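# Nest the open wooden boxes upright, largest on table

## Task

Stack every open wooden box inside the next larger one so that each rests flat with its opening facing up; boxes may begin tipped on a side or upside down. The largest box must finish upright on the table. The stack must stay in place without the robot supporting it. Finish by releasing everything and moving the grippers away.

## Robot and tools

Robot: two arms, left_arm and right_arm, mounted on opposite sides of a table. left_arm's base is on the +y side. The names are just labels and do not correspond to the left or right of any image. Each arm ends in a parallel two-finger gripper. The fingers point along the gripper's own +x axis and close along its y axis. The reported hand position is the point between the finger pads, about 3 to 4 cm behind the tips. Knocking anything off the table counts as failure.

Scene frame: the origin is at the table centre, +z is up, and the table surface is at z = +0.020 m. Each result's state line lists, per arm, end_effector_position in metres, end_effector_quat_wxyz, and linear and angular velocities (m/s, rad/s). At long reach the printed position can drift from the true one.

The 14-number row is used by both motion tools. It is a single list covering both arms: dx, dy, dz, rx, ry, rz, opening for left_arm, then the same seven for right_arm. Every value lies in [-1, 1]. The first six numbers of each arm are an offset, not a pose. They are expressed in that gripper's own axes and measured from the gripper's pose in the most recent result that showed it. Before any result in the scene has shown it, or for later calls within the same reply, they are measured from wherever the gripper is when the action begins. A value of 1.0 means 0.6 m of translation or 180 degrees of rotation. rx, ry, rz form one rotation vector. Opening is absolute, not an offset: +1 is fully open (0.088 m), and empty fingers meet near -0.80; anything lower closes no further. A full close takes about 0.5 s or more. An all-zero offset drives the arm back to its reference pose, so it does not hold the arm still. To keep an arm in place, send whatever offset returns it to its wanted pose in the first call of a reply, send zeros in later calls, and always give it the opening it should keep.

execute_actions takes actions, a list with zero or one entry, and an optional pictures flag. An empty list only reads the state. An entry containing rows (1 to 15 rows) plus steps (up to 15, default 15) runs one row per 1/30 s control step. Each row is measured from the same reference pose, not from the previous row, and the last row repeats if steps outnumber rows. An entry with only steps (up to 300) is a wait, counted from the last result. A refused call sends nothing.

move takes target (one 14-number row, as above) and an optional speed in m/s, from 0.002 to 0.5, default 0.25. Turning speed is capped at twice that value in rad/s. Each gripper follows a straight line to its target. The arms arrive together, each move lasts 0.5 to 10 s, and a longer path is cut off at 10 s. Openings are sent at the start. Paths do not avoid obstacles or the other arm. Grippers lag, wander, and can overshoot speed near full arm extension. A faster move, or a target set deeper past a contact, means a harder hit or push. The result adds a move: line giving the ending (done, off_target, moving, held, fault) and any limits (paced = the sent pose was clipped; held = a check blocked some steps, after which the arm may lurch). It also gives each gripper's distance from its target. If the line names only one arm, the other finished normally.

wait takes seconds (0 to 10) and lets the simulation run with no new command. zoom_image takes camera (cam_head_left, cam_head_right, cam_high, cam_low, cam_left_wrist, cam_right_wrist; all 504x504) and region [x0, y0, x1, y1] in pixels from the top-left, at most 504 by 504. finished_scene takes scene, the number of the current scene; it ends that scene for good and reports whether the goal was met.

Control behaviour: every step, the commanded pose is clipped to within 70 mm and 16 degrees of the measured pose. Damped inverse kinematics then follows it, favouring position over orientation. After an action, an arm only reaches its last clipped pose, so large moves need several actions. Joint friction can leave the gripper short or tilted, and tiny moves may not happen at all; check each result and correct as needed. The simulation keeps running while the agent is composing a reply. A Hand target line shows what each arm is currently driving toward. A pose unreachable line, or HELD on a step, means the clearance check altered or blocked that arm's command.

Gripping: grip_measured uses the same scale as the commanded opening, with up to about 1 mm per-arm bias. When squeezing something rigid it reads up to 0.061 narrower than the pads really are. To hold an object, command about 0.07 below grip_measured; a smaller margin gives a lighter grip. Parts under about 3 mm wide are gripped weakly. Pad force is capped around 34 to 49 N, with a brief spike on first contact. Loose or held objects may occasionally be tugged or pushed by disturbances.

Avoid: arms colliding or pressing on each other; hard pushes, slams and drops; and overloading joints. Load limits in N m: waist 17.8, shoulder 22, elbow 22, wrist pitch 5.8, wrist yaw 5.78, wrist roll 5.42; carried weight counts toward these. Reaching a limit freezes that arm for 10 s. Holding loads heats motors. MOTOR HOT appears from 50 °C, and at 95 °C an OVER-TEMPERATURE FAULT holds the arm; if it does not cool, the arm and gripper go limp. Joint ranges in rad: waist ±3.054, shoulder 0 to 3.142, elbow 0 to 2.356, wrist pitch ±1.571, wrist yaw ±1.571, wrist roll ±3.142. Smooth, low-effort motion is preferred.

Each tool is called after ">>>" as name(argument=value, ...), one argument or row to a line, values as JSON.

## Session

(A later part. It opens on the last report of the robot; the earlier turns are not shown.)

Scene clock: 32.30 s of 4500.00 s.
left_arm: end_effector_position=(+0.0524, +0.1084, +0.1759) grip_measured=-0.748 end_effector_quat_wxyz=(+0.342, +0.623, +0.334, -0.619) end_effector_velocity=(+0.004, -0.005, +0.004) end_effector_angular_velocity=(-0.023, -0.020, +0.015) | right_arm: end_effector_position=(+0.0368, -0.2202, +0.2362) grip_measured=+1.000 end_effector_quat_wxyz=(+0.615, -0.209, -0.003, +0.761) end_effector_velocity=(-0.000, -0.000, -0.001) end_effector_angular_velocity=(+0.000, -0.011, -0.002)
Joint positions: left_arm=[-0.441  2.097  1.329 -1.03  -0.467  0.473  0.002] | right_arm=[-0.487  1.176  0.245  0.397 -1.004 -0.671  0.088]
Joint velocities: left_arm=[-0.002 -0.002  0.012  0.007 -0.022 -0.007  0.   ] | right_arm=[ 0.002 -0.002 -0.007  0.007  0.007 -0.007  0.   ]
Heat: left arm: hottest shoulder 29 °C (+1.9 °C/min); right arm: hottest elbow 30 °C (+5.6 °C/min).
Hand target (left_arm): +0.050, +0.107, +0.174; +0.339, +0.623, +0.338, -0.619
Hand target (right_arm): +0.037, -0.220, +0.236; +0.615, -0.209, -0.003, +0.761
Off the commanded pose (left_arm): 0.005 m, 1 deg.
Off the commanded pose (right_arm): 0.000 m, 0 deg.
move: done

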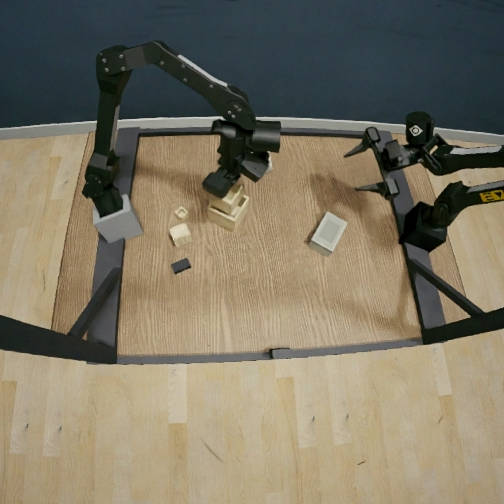

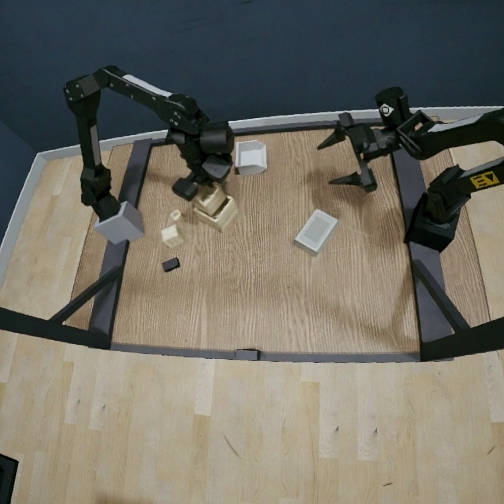

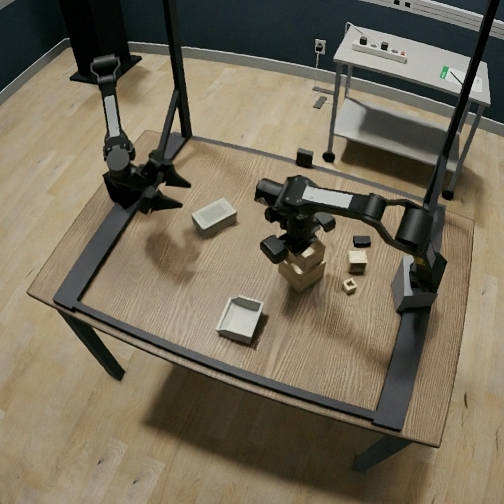

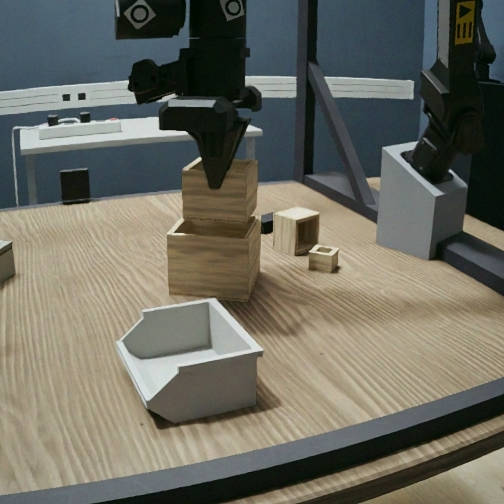

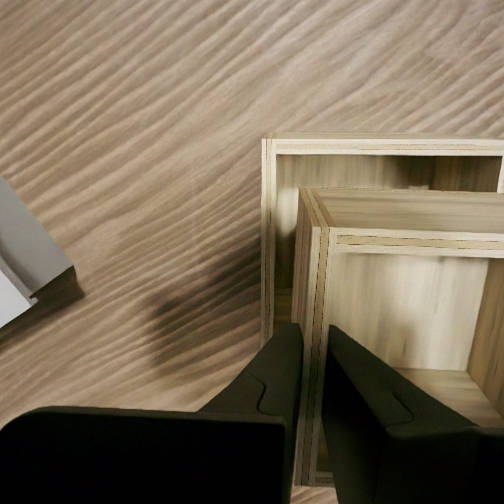

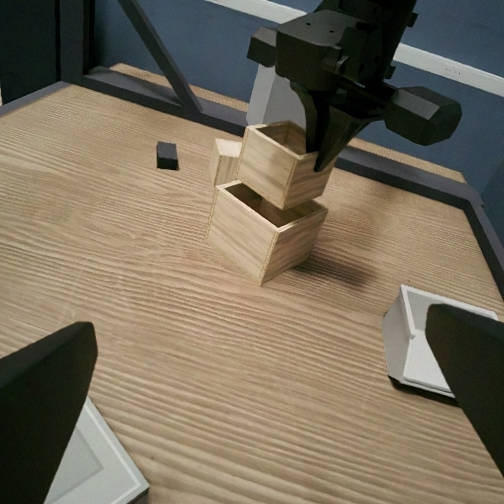

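>>> move(
  target=[0.028,-0.003,0.006,0.004,0.003,0,-0.85,0,0,0,0,0,0,1],
  speed=0.04,
)

>>> move(
  target=[0.065,-0.007,-0.003,0.004,0.003,0,-0.85,0,0,0,0,0,0,1],
  speed=0.03,
)

Scene clock: 35.13 s of 4500.00 s.
left_arm: end_effector_position=(+0.0501, +0.1038, +0.1653) grip_measured=-0.748 end_effector_quat_wxyz=(+0.344, +0.622, +0.331, -0.621) end_effector_velocity=(+0.000, -0.001, +0.001) end_effector_angular_velocity=(-0.008, -0.007, +0.023) | right_arm: end_effector_position=(+0.0368, -0.2202, +0.2362) grip_measured=+1.000 end_effector_quat_wxyz=(+0.615, -0.209, -0.003, +0.761) end_effector_velocity=(-0.002, -0.002, -0.003) end_effector_angular_velocity=(-0.010, +0.013, +0.005)
Joint positions: left_arm=[-0.433  2.118  1.314 -0.979 -0.468  0.488  0.002] | right_arm=[-0.487  1.176  0.245  0.397 -1.004 -0.671  0.088]
Joint velocities: left_arm=[-0.002 -0.002 -0.002  0.007 -0.007 -0.022  0.   ] | right_arm=[-0.002 -0.002 -0.002 -0.022 -0.007 -0.007  0.   ]
Heat: left arm: hottest shoulder 29 °C (+1.7 °C/min); right arm: hottest elbow 30 °C (+5.1 °C/min).
Hand target (left_arm): +0.049, +0.106, +0.159; +0.336, +0.628, +0.332, -0.618
Hand target (right_arm): +0.037, -0.220, +0.236; +0.615, -0.209, -0.003, +0.761
Off the commanded pose (left_arm): 0.007 m, 1 deg.
Off the commanded pose (right_arm): 0.000 m, 0 deg.
move: done

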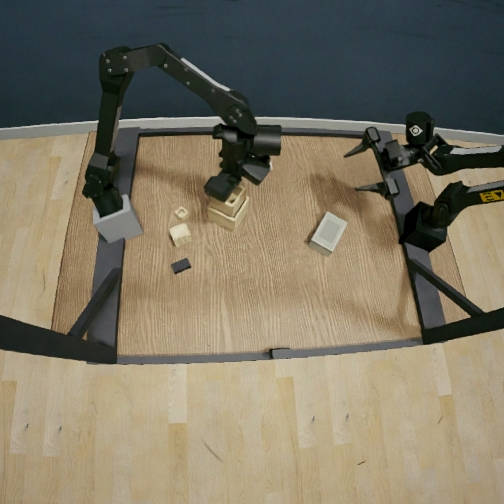

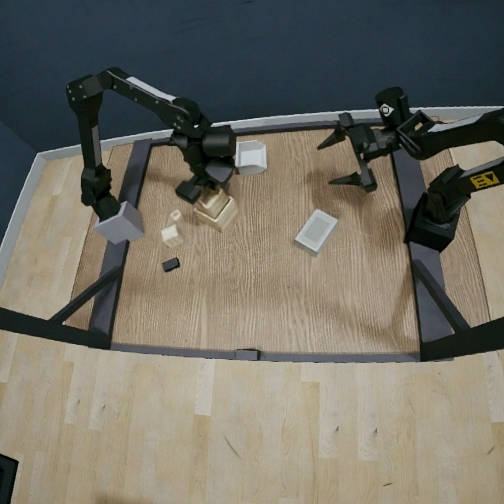

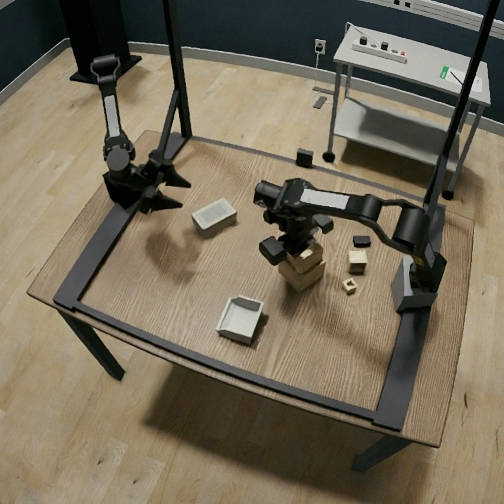

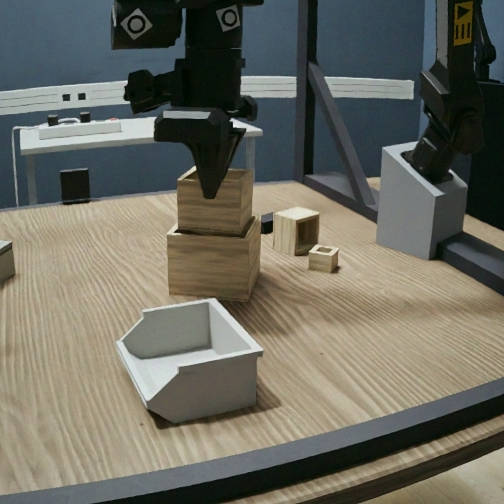

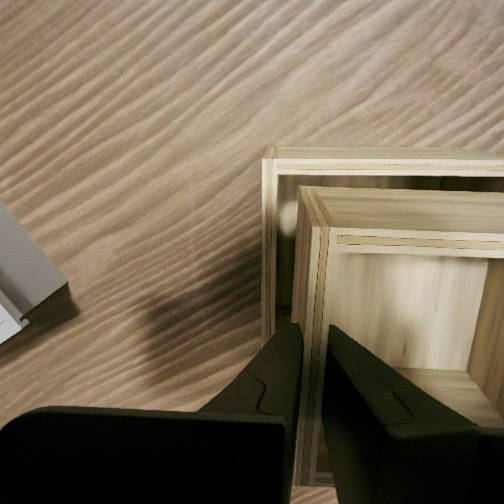

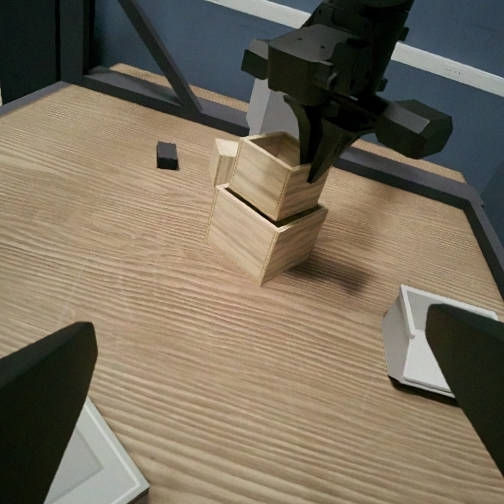

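Scene clock: 36.73 s of 4500.00 s.
left_arm: end_effector_position=(+0.0486, +0.1038, +0.1321) grip_measured=-0.748 end_effector_quat_wxyz=(+0.347, +0.620, +0.328, -0.623) end_effector_velocity=(+0.002, -0.003, +0.003) end_effector_angular_velocity=(-0.017, -0.007, -0.002) | right_arm: end_effector_position=(+0.0368, -0.2202, +0.2362) grip_measured=+1.000 end_effector_quat_wxyz=(+0.615, -0.209, -0.003, +0.761) end_effector_velocity=(+0.000, +0.000, +0.004) end_effector_angular_velocity=(+0.021, -0.025, +0.008)
Joint positions: left_arm=[-0.395  2.152  1.229 -0.831 -0.476  0.535  0.002] | right_arm=[-0.487  1.176  0.245  0.397 -1.004 -0.671  0.088]
Joint velocities: left_arm=[-0.002 -0.007  0.002  0.007 -0.007  0.007 -0.   ] | right_arm=[-0.002 -0.007 -0.002  0.022 -0.007 -0.007  0.   ]
Heat: left arm: hottest shoulder 29 °C (+1.6 °C/min); right arm: hottest elbow 30 °C (+4.9 °C/min).
Hand target (left_arm): +0.047, +0.107, +0.126; +0.339, +0.626, +0.329, -0.620
Hand target (right_arm): +0.037, -0.220, +0.236; +0.615, -0.209, -0.003, +0.761
Off the commanded pose (left_arm): 0.007 m, 1 deg.
Off the commanded pose (right_arm): 0.000 m, 0 deg.
move: done

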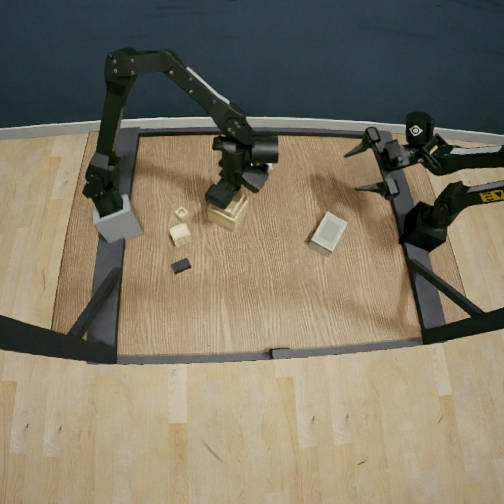

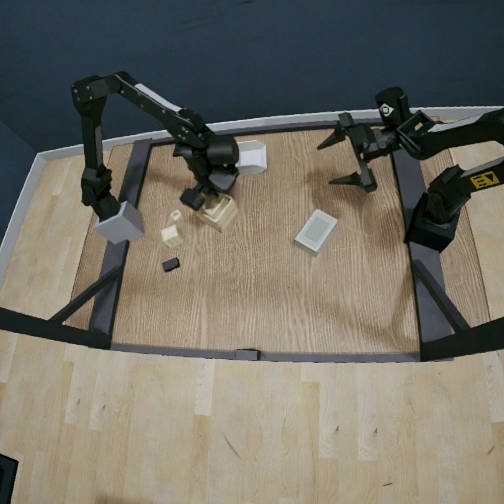

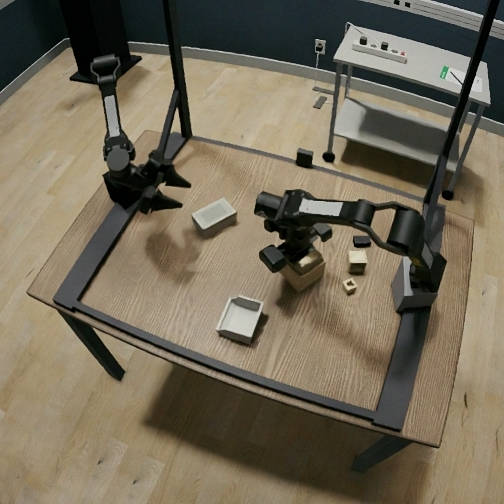

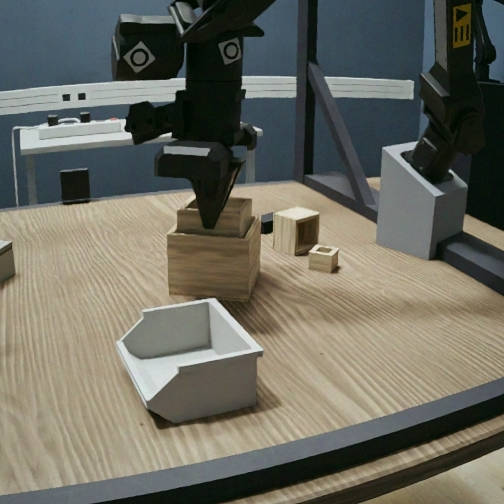

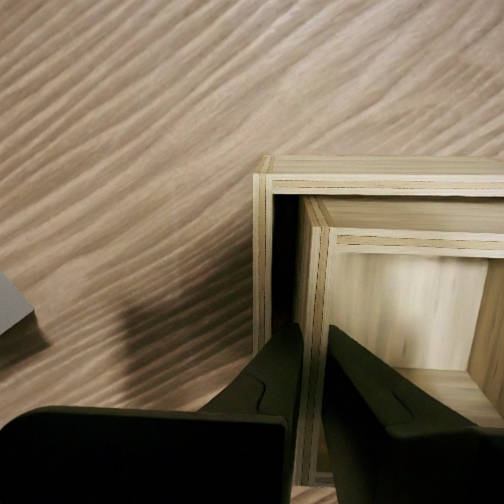

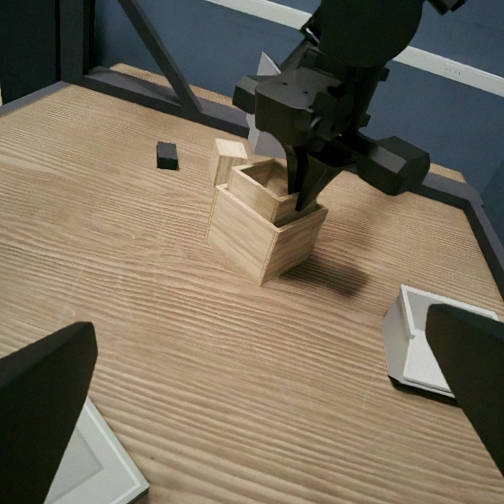

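>>> move(
  target=[0.032,-0.006,-0.004,0.002,0.005,-0.008,-0.85,0,0,0,0,0,0,1],
  speed=0.02,
)

>>> move(
  target=[0,0,0,0,0,0,-0.66,0,0,0,0,0,0,1],
)

>>> move(
  target=[-0.07,0,0,0,0,0,-0.66,0,0,0,0,0,0,1],
  speed=0.08,
)

Scene clock: 40.73 s of 4500.00 s.
left_arm: end_effector_position=(+0.0496, +0.1039, +0.1190) grip_measured=-0.748 end_effector_quat_wxyz=(+0.345, +0.618, +0.334, -0.623) end_effector_velocity=(-0.002, -0.001, +0.001) end_effector_angular_velocity=(-0.007, +0.007, -0.006) | right_arm: end_effector_position=(+0.0368, -0.2202, +0.2362) grip_measured=+1.000 end_effector_quat_wxyz=(+0.615, -0.209, -0.003, +0.761) end_effector_velocity=(-0.001, -0.001, -0.001) end_effector_angular_velocity=(-0.001, +0.001, +0.006)
Joint positions: left_arm=[-0.372  2.175  1.214 -0.791 -0.472  0.55   0.002] | right_arm=[-0.487  1.176  0.245  0.397 -1.004 -0.671  0.088]
Joint velocities: left_arm=[-0.002 -0.002 -0.002  0.007  0.007  0.007 -0.   ] | right_arm=[-0.002 -0.002 -0.002 -0.007 -0.007 -0.007  0.   ]
Heat: left arm: hottest shoulder 29 °C (+1.5 °C/min); right arm: hottest elbow 30 °C (+4.4 °C/min).
Hand target (left_arm): +0.047, +0.107, +0.113; +0.334, +0.622, +0.337, -0.623
Hand target (right_arm): +0.037, -0.220, +0.236; +0.615, -0.209, -0.003, +0.761
Off the commanded pose (left_arm): 0.007 m, 1 deg.
Off the commanded pose (right_arm): 0.000 m, 0 deg.
move: done

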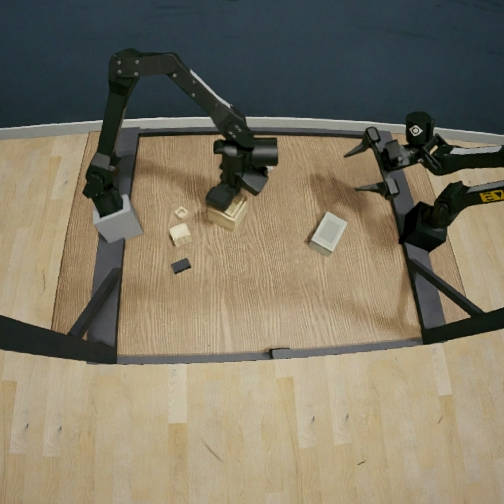

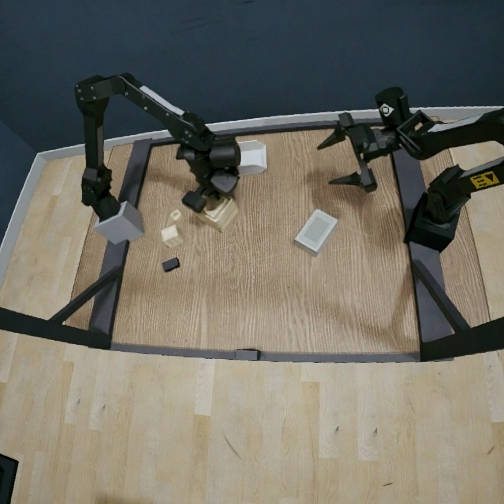

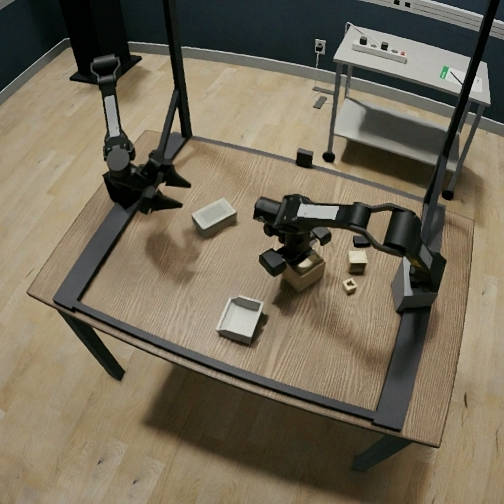

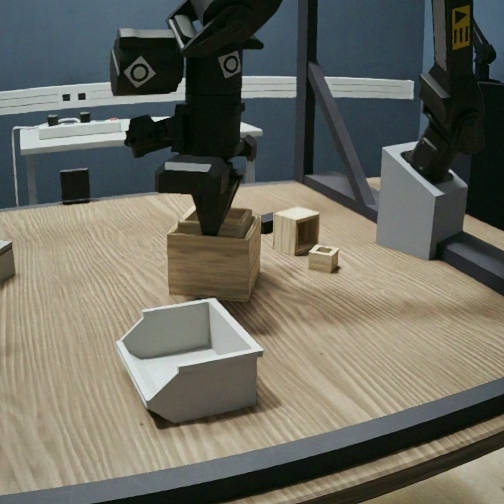

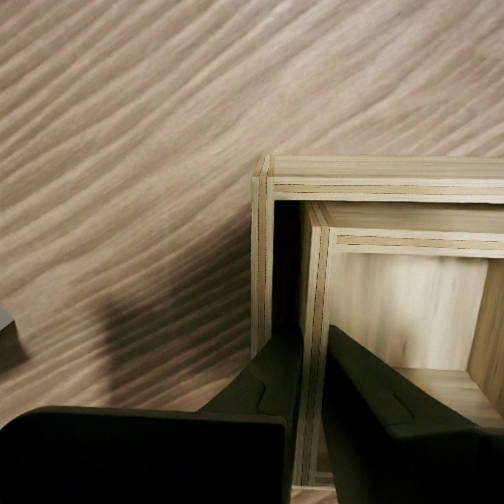

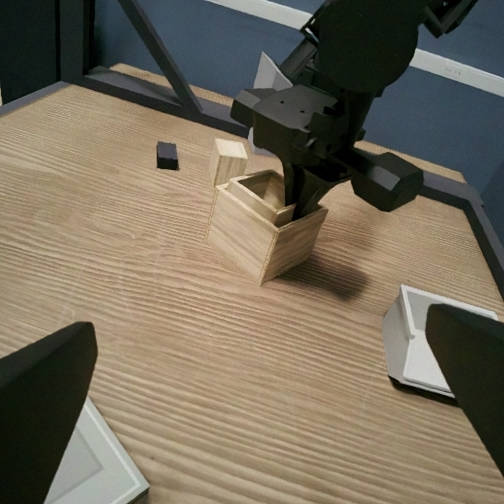

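Scene clock: 41.23 s of 4500.00 s.
left_arm: end_effector_position=(+0.0496, +0.1039, +0.1190) grip_measured=-0.664 end_effector_quat_wxyz=(+0.345, +0.618, +0.334, -0.623) end_effector_velocity=(+0.005, -0.001, +0.001) end_effector_angular_velocity=(-0.008, -0.037, +0.009) | right_arm: end_effector_position=(+0.0368, -0.2202, +0.2362) grip_measured=+1.000 end_effector_quat_wxyz=(+0.615, -0.209, -0.003, +0.761) end_effector_velocity=(-0.002, -0.002, -0.003) end_effector_angular_velocity=(-0.010, +0.013, +0.005)
Joint positions: left_arm=[-0.372  2.175  1.214 -0.791 -0.472  0.55   0.006] | right_arm=[-0.487  1.176  0.245  0.397 -1.004 -0.671  0.088]
Joint velocities: left_arm=[-0.002 -0.002 -0.002  0.007 -0.037 -0.007  0.   ] | right_arm=[-0.002 -0.002 -0.002 -0.022 -0.007 -0.007  0.   ]
Heat: left arm: hottest shoulder 29 °C (+1.5 °C/min); right arm: hottest elbow 30 °C (+4.4 °C/min).
Hand target (left_arm): +0.050, +0.104, +0.119; +0.345, +0.618, +0.334, -0.623
Hand target (right_arm): +0.037, -0.220, +0.236; +0.615, -0.209, -0.003, +0.761
Off the commanded pose (left_arm): 0.000 m, 0 deg.
Off the commanded pose (right_arm): 0.000 m, 0 deg.
move: done

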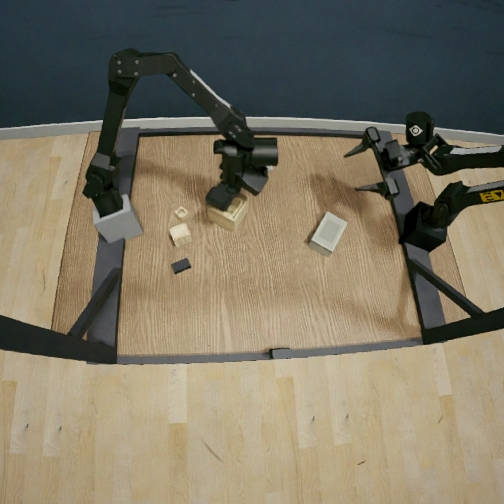

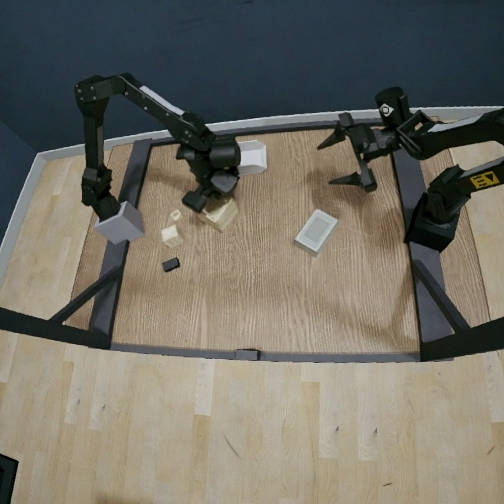

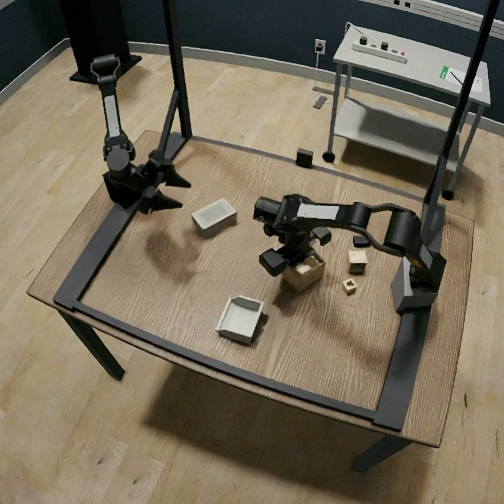

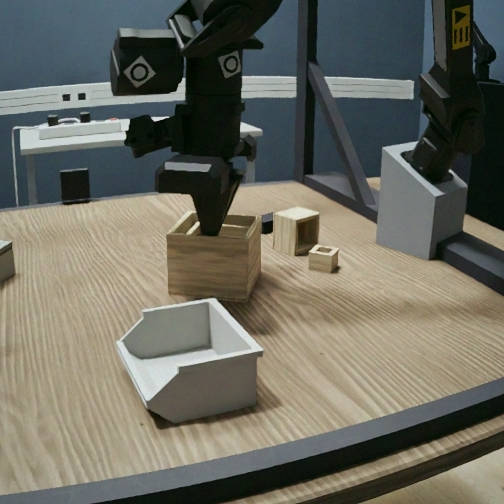

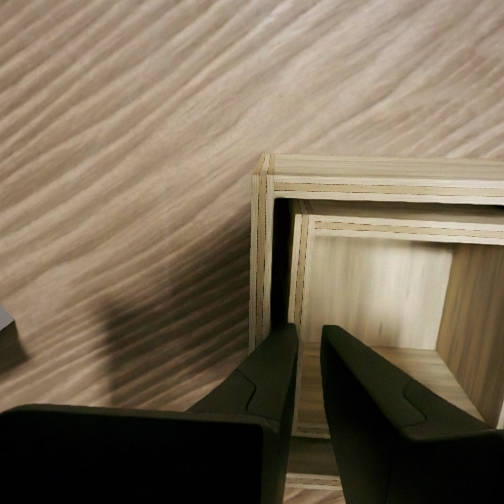

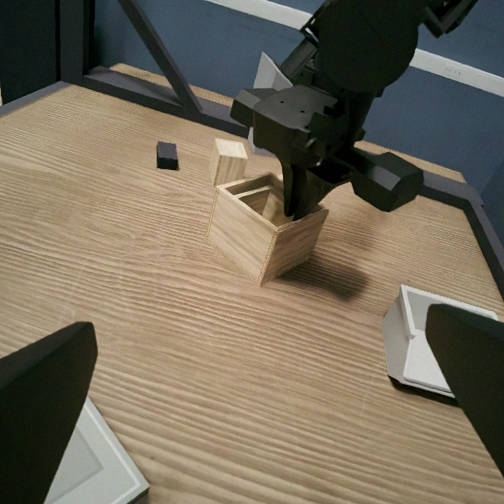

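Scene clock: 42.10 s of 4500.00 s.
left_arm: end_effector_position=(+0.0491, +0.1068, +0.1560) grip_measured=-0.663 end_effector_quat_wxyz=(+0.338, +0.624, +0.334, -0.620) end_effector_velocity=(+0.001, +0.002, +0.001) end_effector_angular_velocity=(+0.005, -0.008, +0.002) | right_arm: end_effector_position=(+0.0368, -0.2202, +0.2362) grip_measured=+1.000 end_effector_quat_wxyz=(+0.615, -0.209, -0.003, +0.761) end_effector_velocity=(-0.002, -0.001, -0.001) end_effector_angular_velocity=(+0.001, -0.012, +0.015)
Joint positions: left_arm=[-0.423  2.128  1.29  -0.955 -0.468  0.498  0.007] | right_arm=[-0.487  1.176  0.245  0.397 -1.004 -0.671  0.088]
Joint velocities: left_arm=[-0.002 -0.002 -0.002 -0.007 -0.007 -0.007  0.   ] | right_arm=[ 0.002 -0.002 -0.002 -0.007 -0.007 -0.022  0.   ]
Heat: left arm: hottest shoulder 30 °C (+2.9 °C/min); right arm: hottest elbow 30 °C (+4.3 °C/min).
Hand target (left_arm): +0.050, +0.105, +0.161; +0.345, +0.618, +0.334, -0.622
Hand target (right_arm): +0.037, -0.220, +0.236; +0.615, -0.209, -0.003, +0.761
Off the commanded pose (left_arm): 0.005 m, 1 deg.
Off the commanded pose (right_arm): 0.000 m, 0 deg.
move: done

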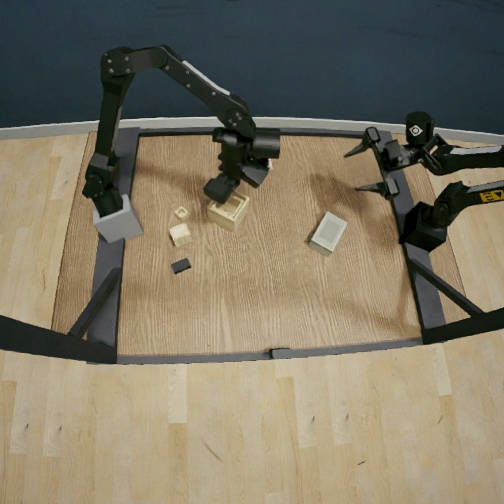

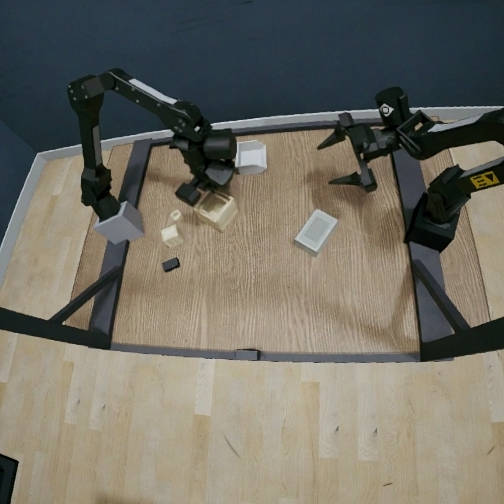

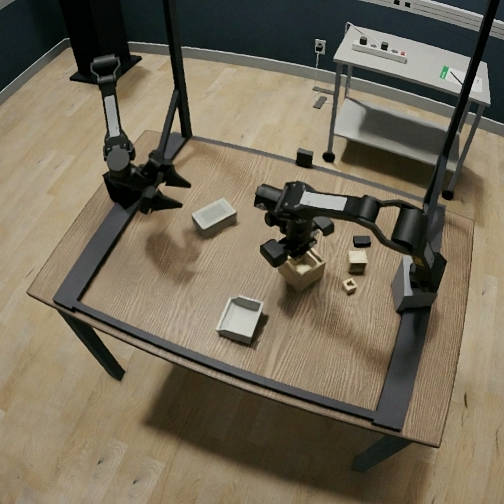

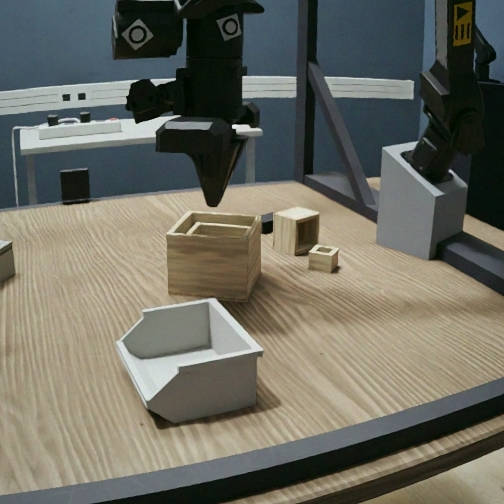

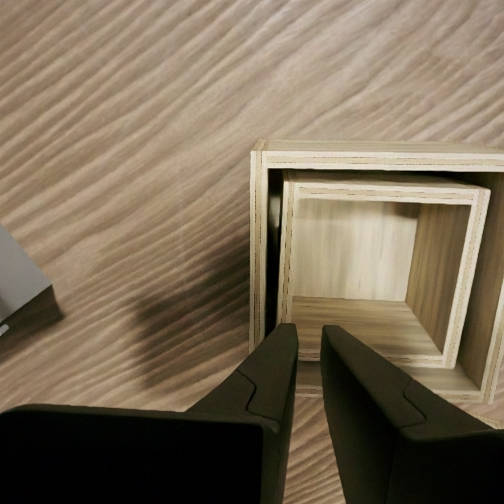

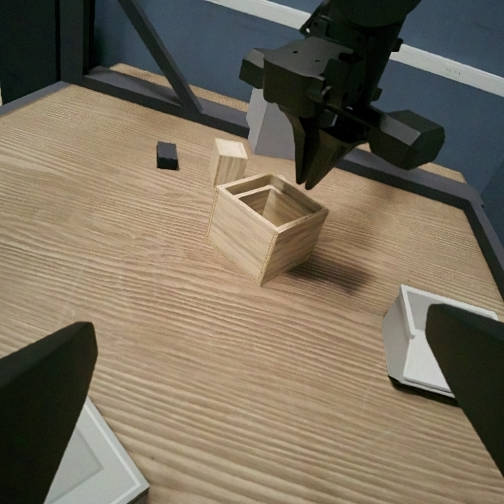

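>>> move(
  target=[0.1,-0.181,-0.199,0.19,-0.269,-0.091,-0.38,0,0,0,0,0,0,1],
  speed=0.2,
)

Scene clock: 49.10 s of 4500.00 s.
left_arm: end_effector_position=(+0.0219, +0.2632, +0.0955) grip_measured=-0.383 end_effector_quat_wxyz=(+0.168, +0.337, +0.056, -0.925) end_effector_velocity=(-0.003, +0.002, +0.000) end_effector_angular_velocity=(+0.004, +0.014, -0.009) | right_arm: end_effector_position=(+0.0368, -0.2202, +0.2362) grip_measured=+1.000 end_effector_quat_wxyz=(+0.615, -0.209, -0.003, +0.761) end_effector_velocity=(-0.000, -0.000, +0.000) end_effector_angular_velocity=(+0.005, -0.006, +0.006)
Joint positions: left_arm=[ 0.241  1.644  0.445 -0.485  0.348  1.866  0.02 ] | right_arm=[-0.487  1.176  0.245  0.397 -1.004 -0.671  0.088]
Joint velocities: left_arm=[ 0.002  0.007 -0.002 -0.007  0.007  0.007 -0.   ] | right_arm=[-0.002  0.002 -0.002  0.007 -0.007 -0.007  0.   ]
Heat: left arm: hottest shoulder 30 °C (+2.4 °C/min); right arm: hottest elbow 30 °C (+3.7 °C/min).
Hand target (left_arm): +0.019, +0.266, +0.095; -0.163, -0.332, -0.059, +0.927
Hand target (right_arm): +0.037, -0.220, +0.236; +0.615, -0.209, -0.003, +0.761
Off the commanded pose (left_arm): 0.004 m, 1 deg.
Off the commanded pose (right_arm): 0.000 m, 0 deg.
After step 90, 0.93 s passed at rest.
move: done

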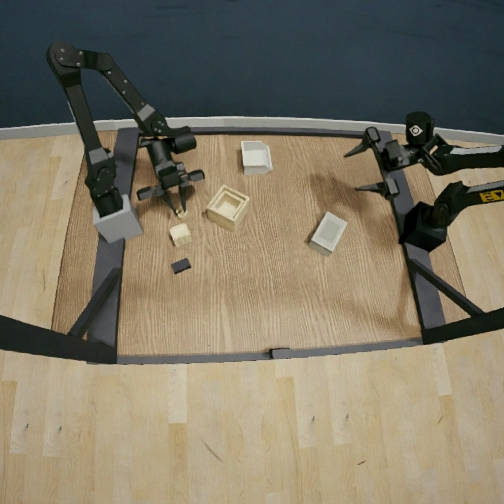

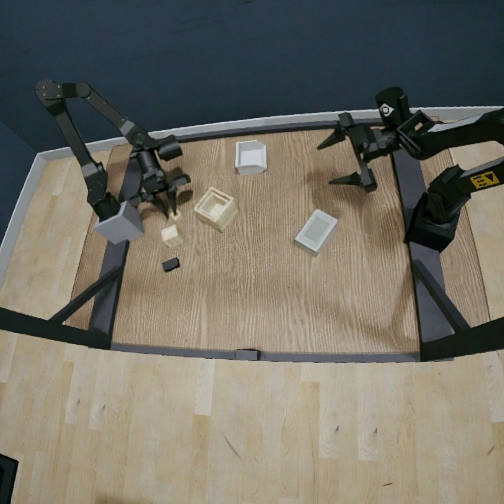

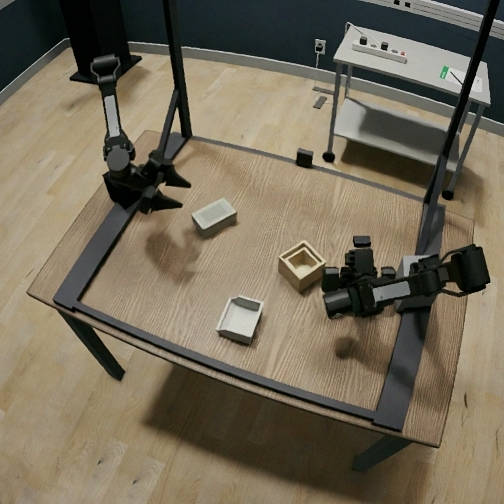

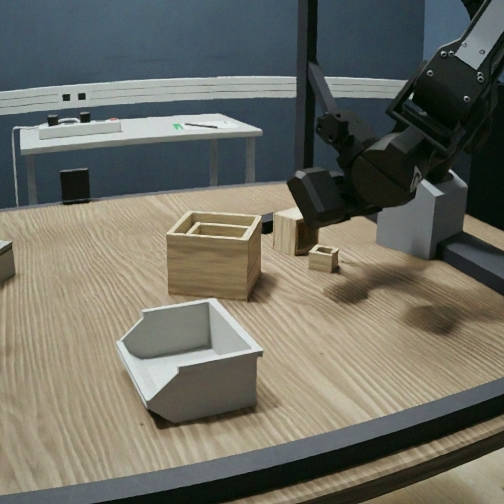

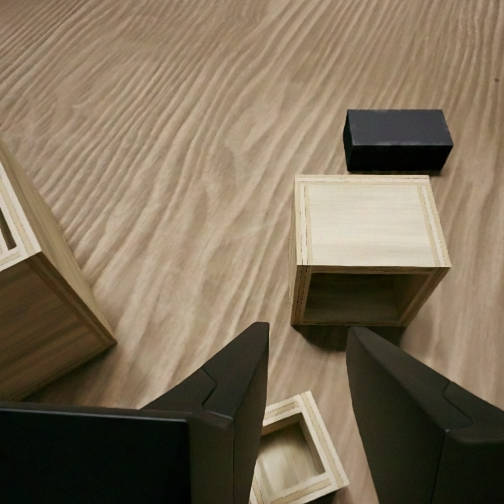

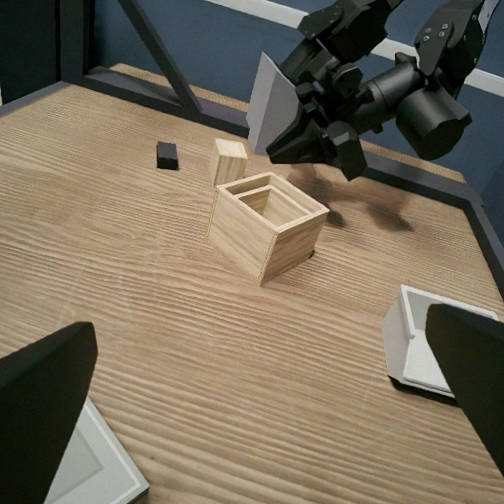

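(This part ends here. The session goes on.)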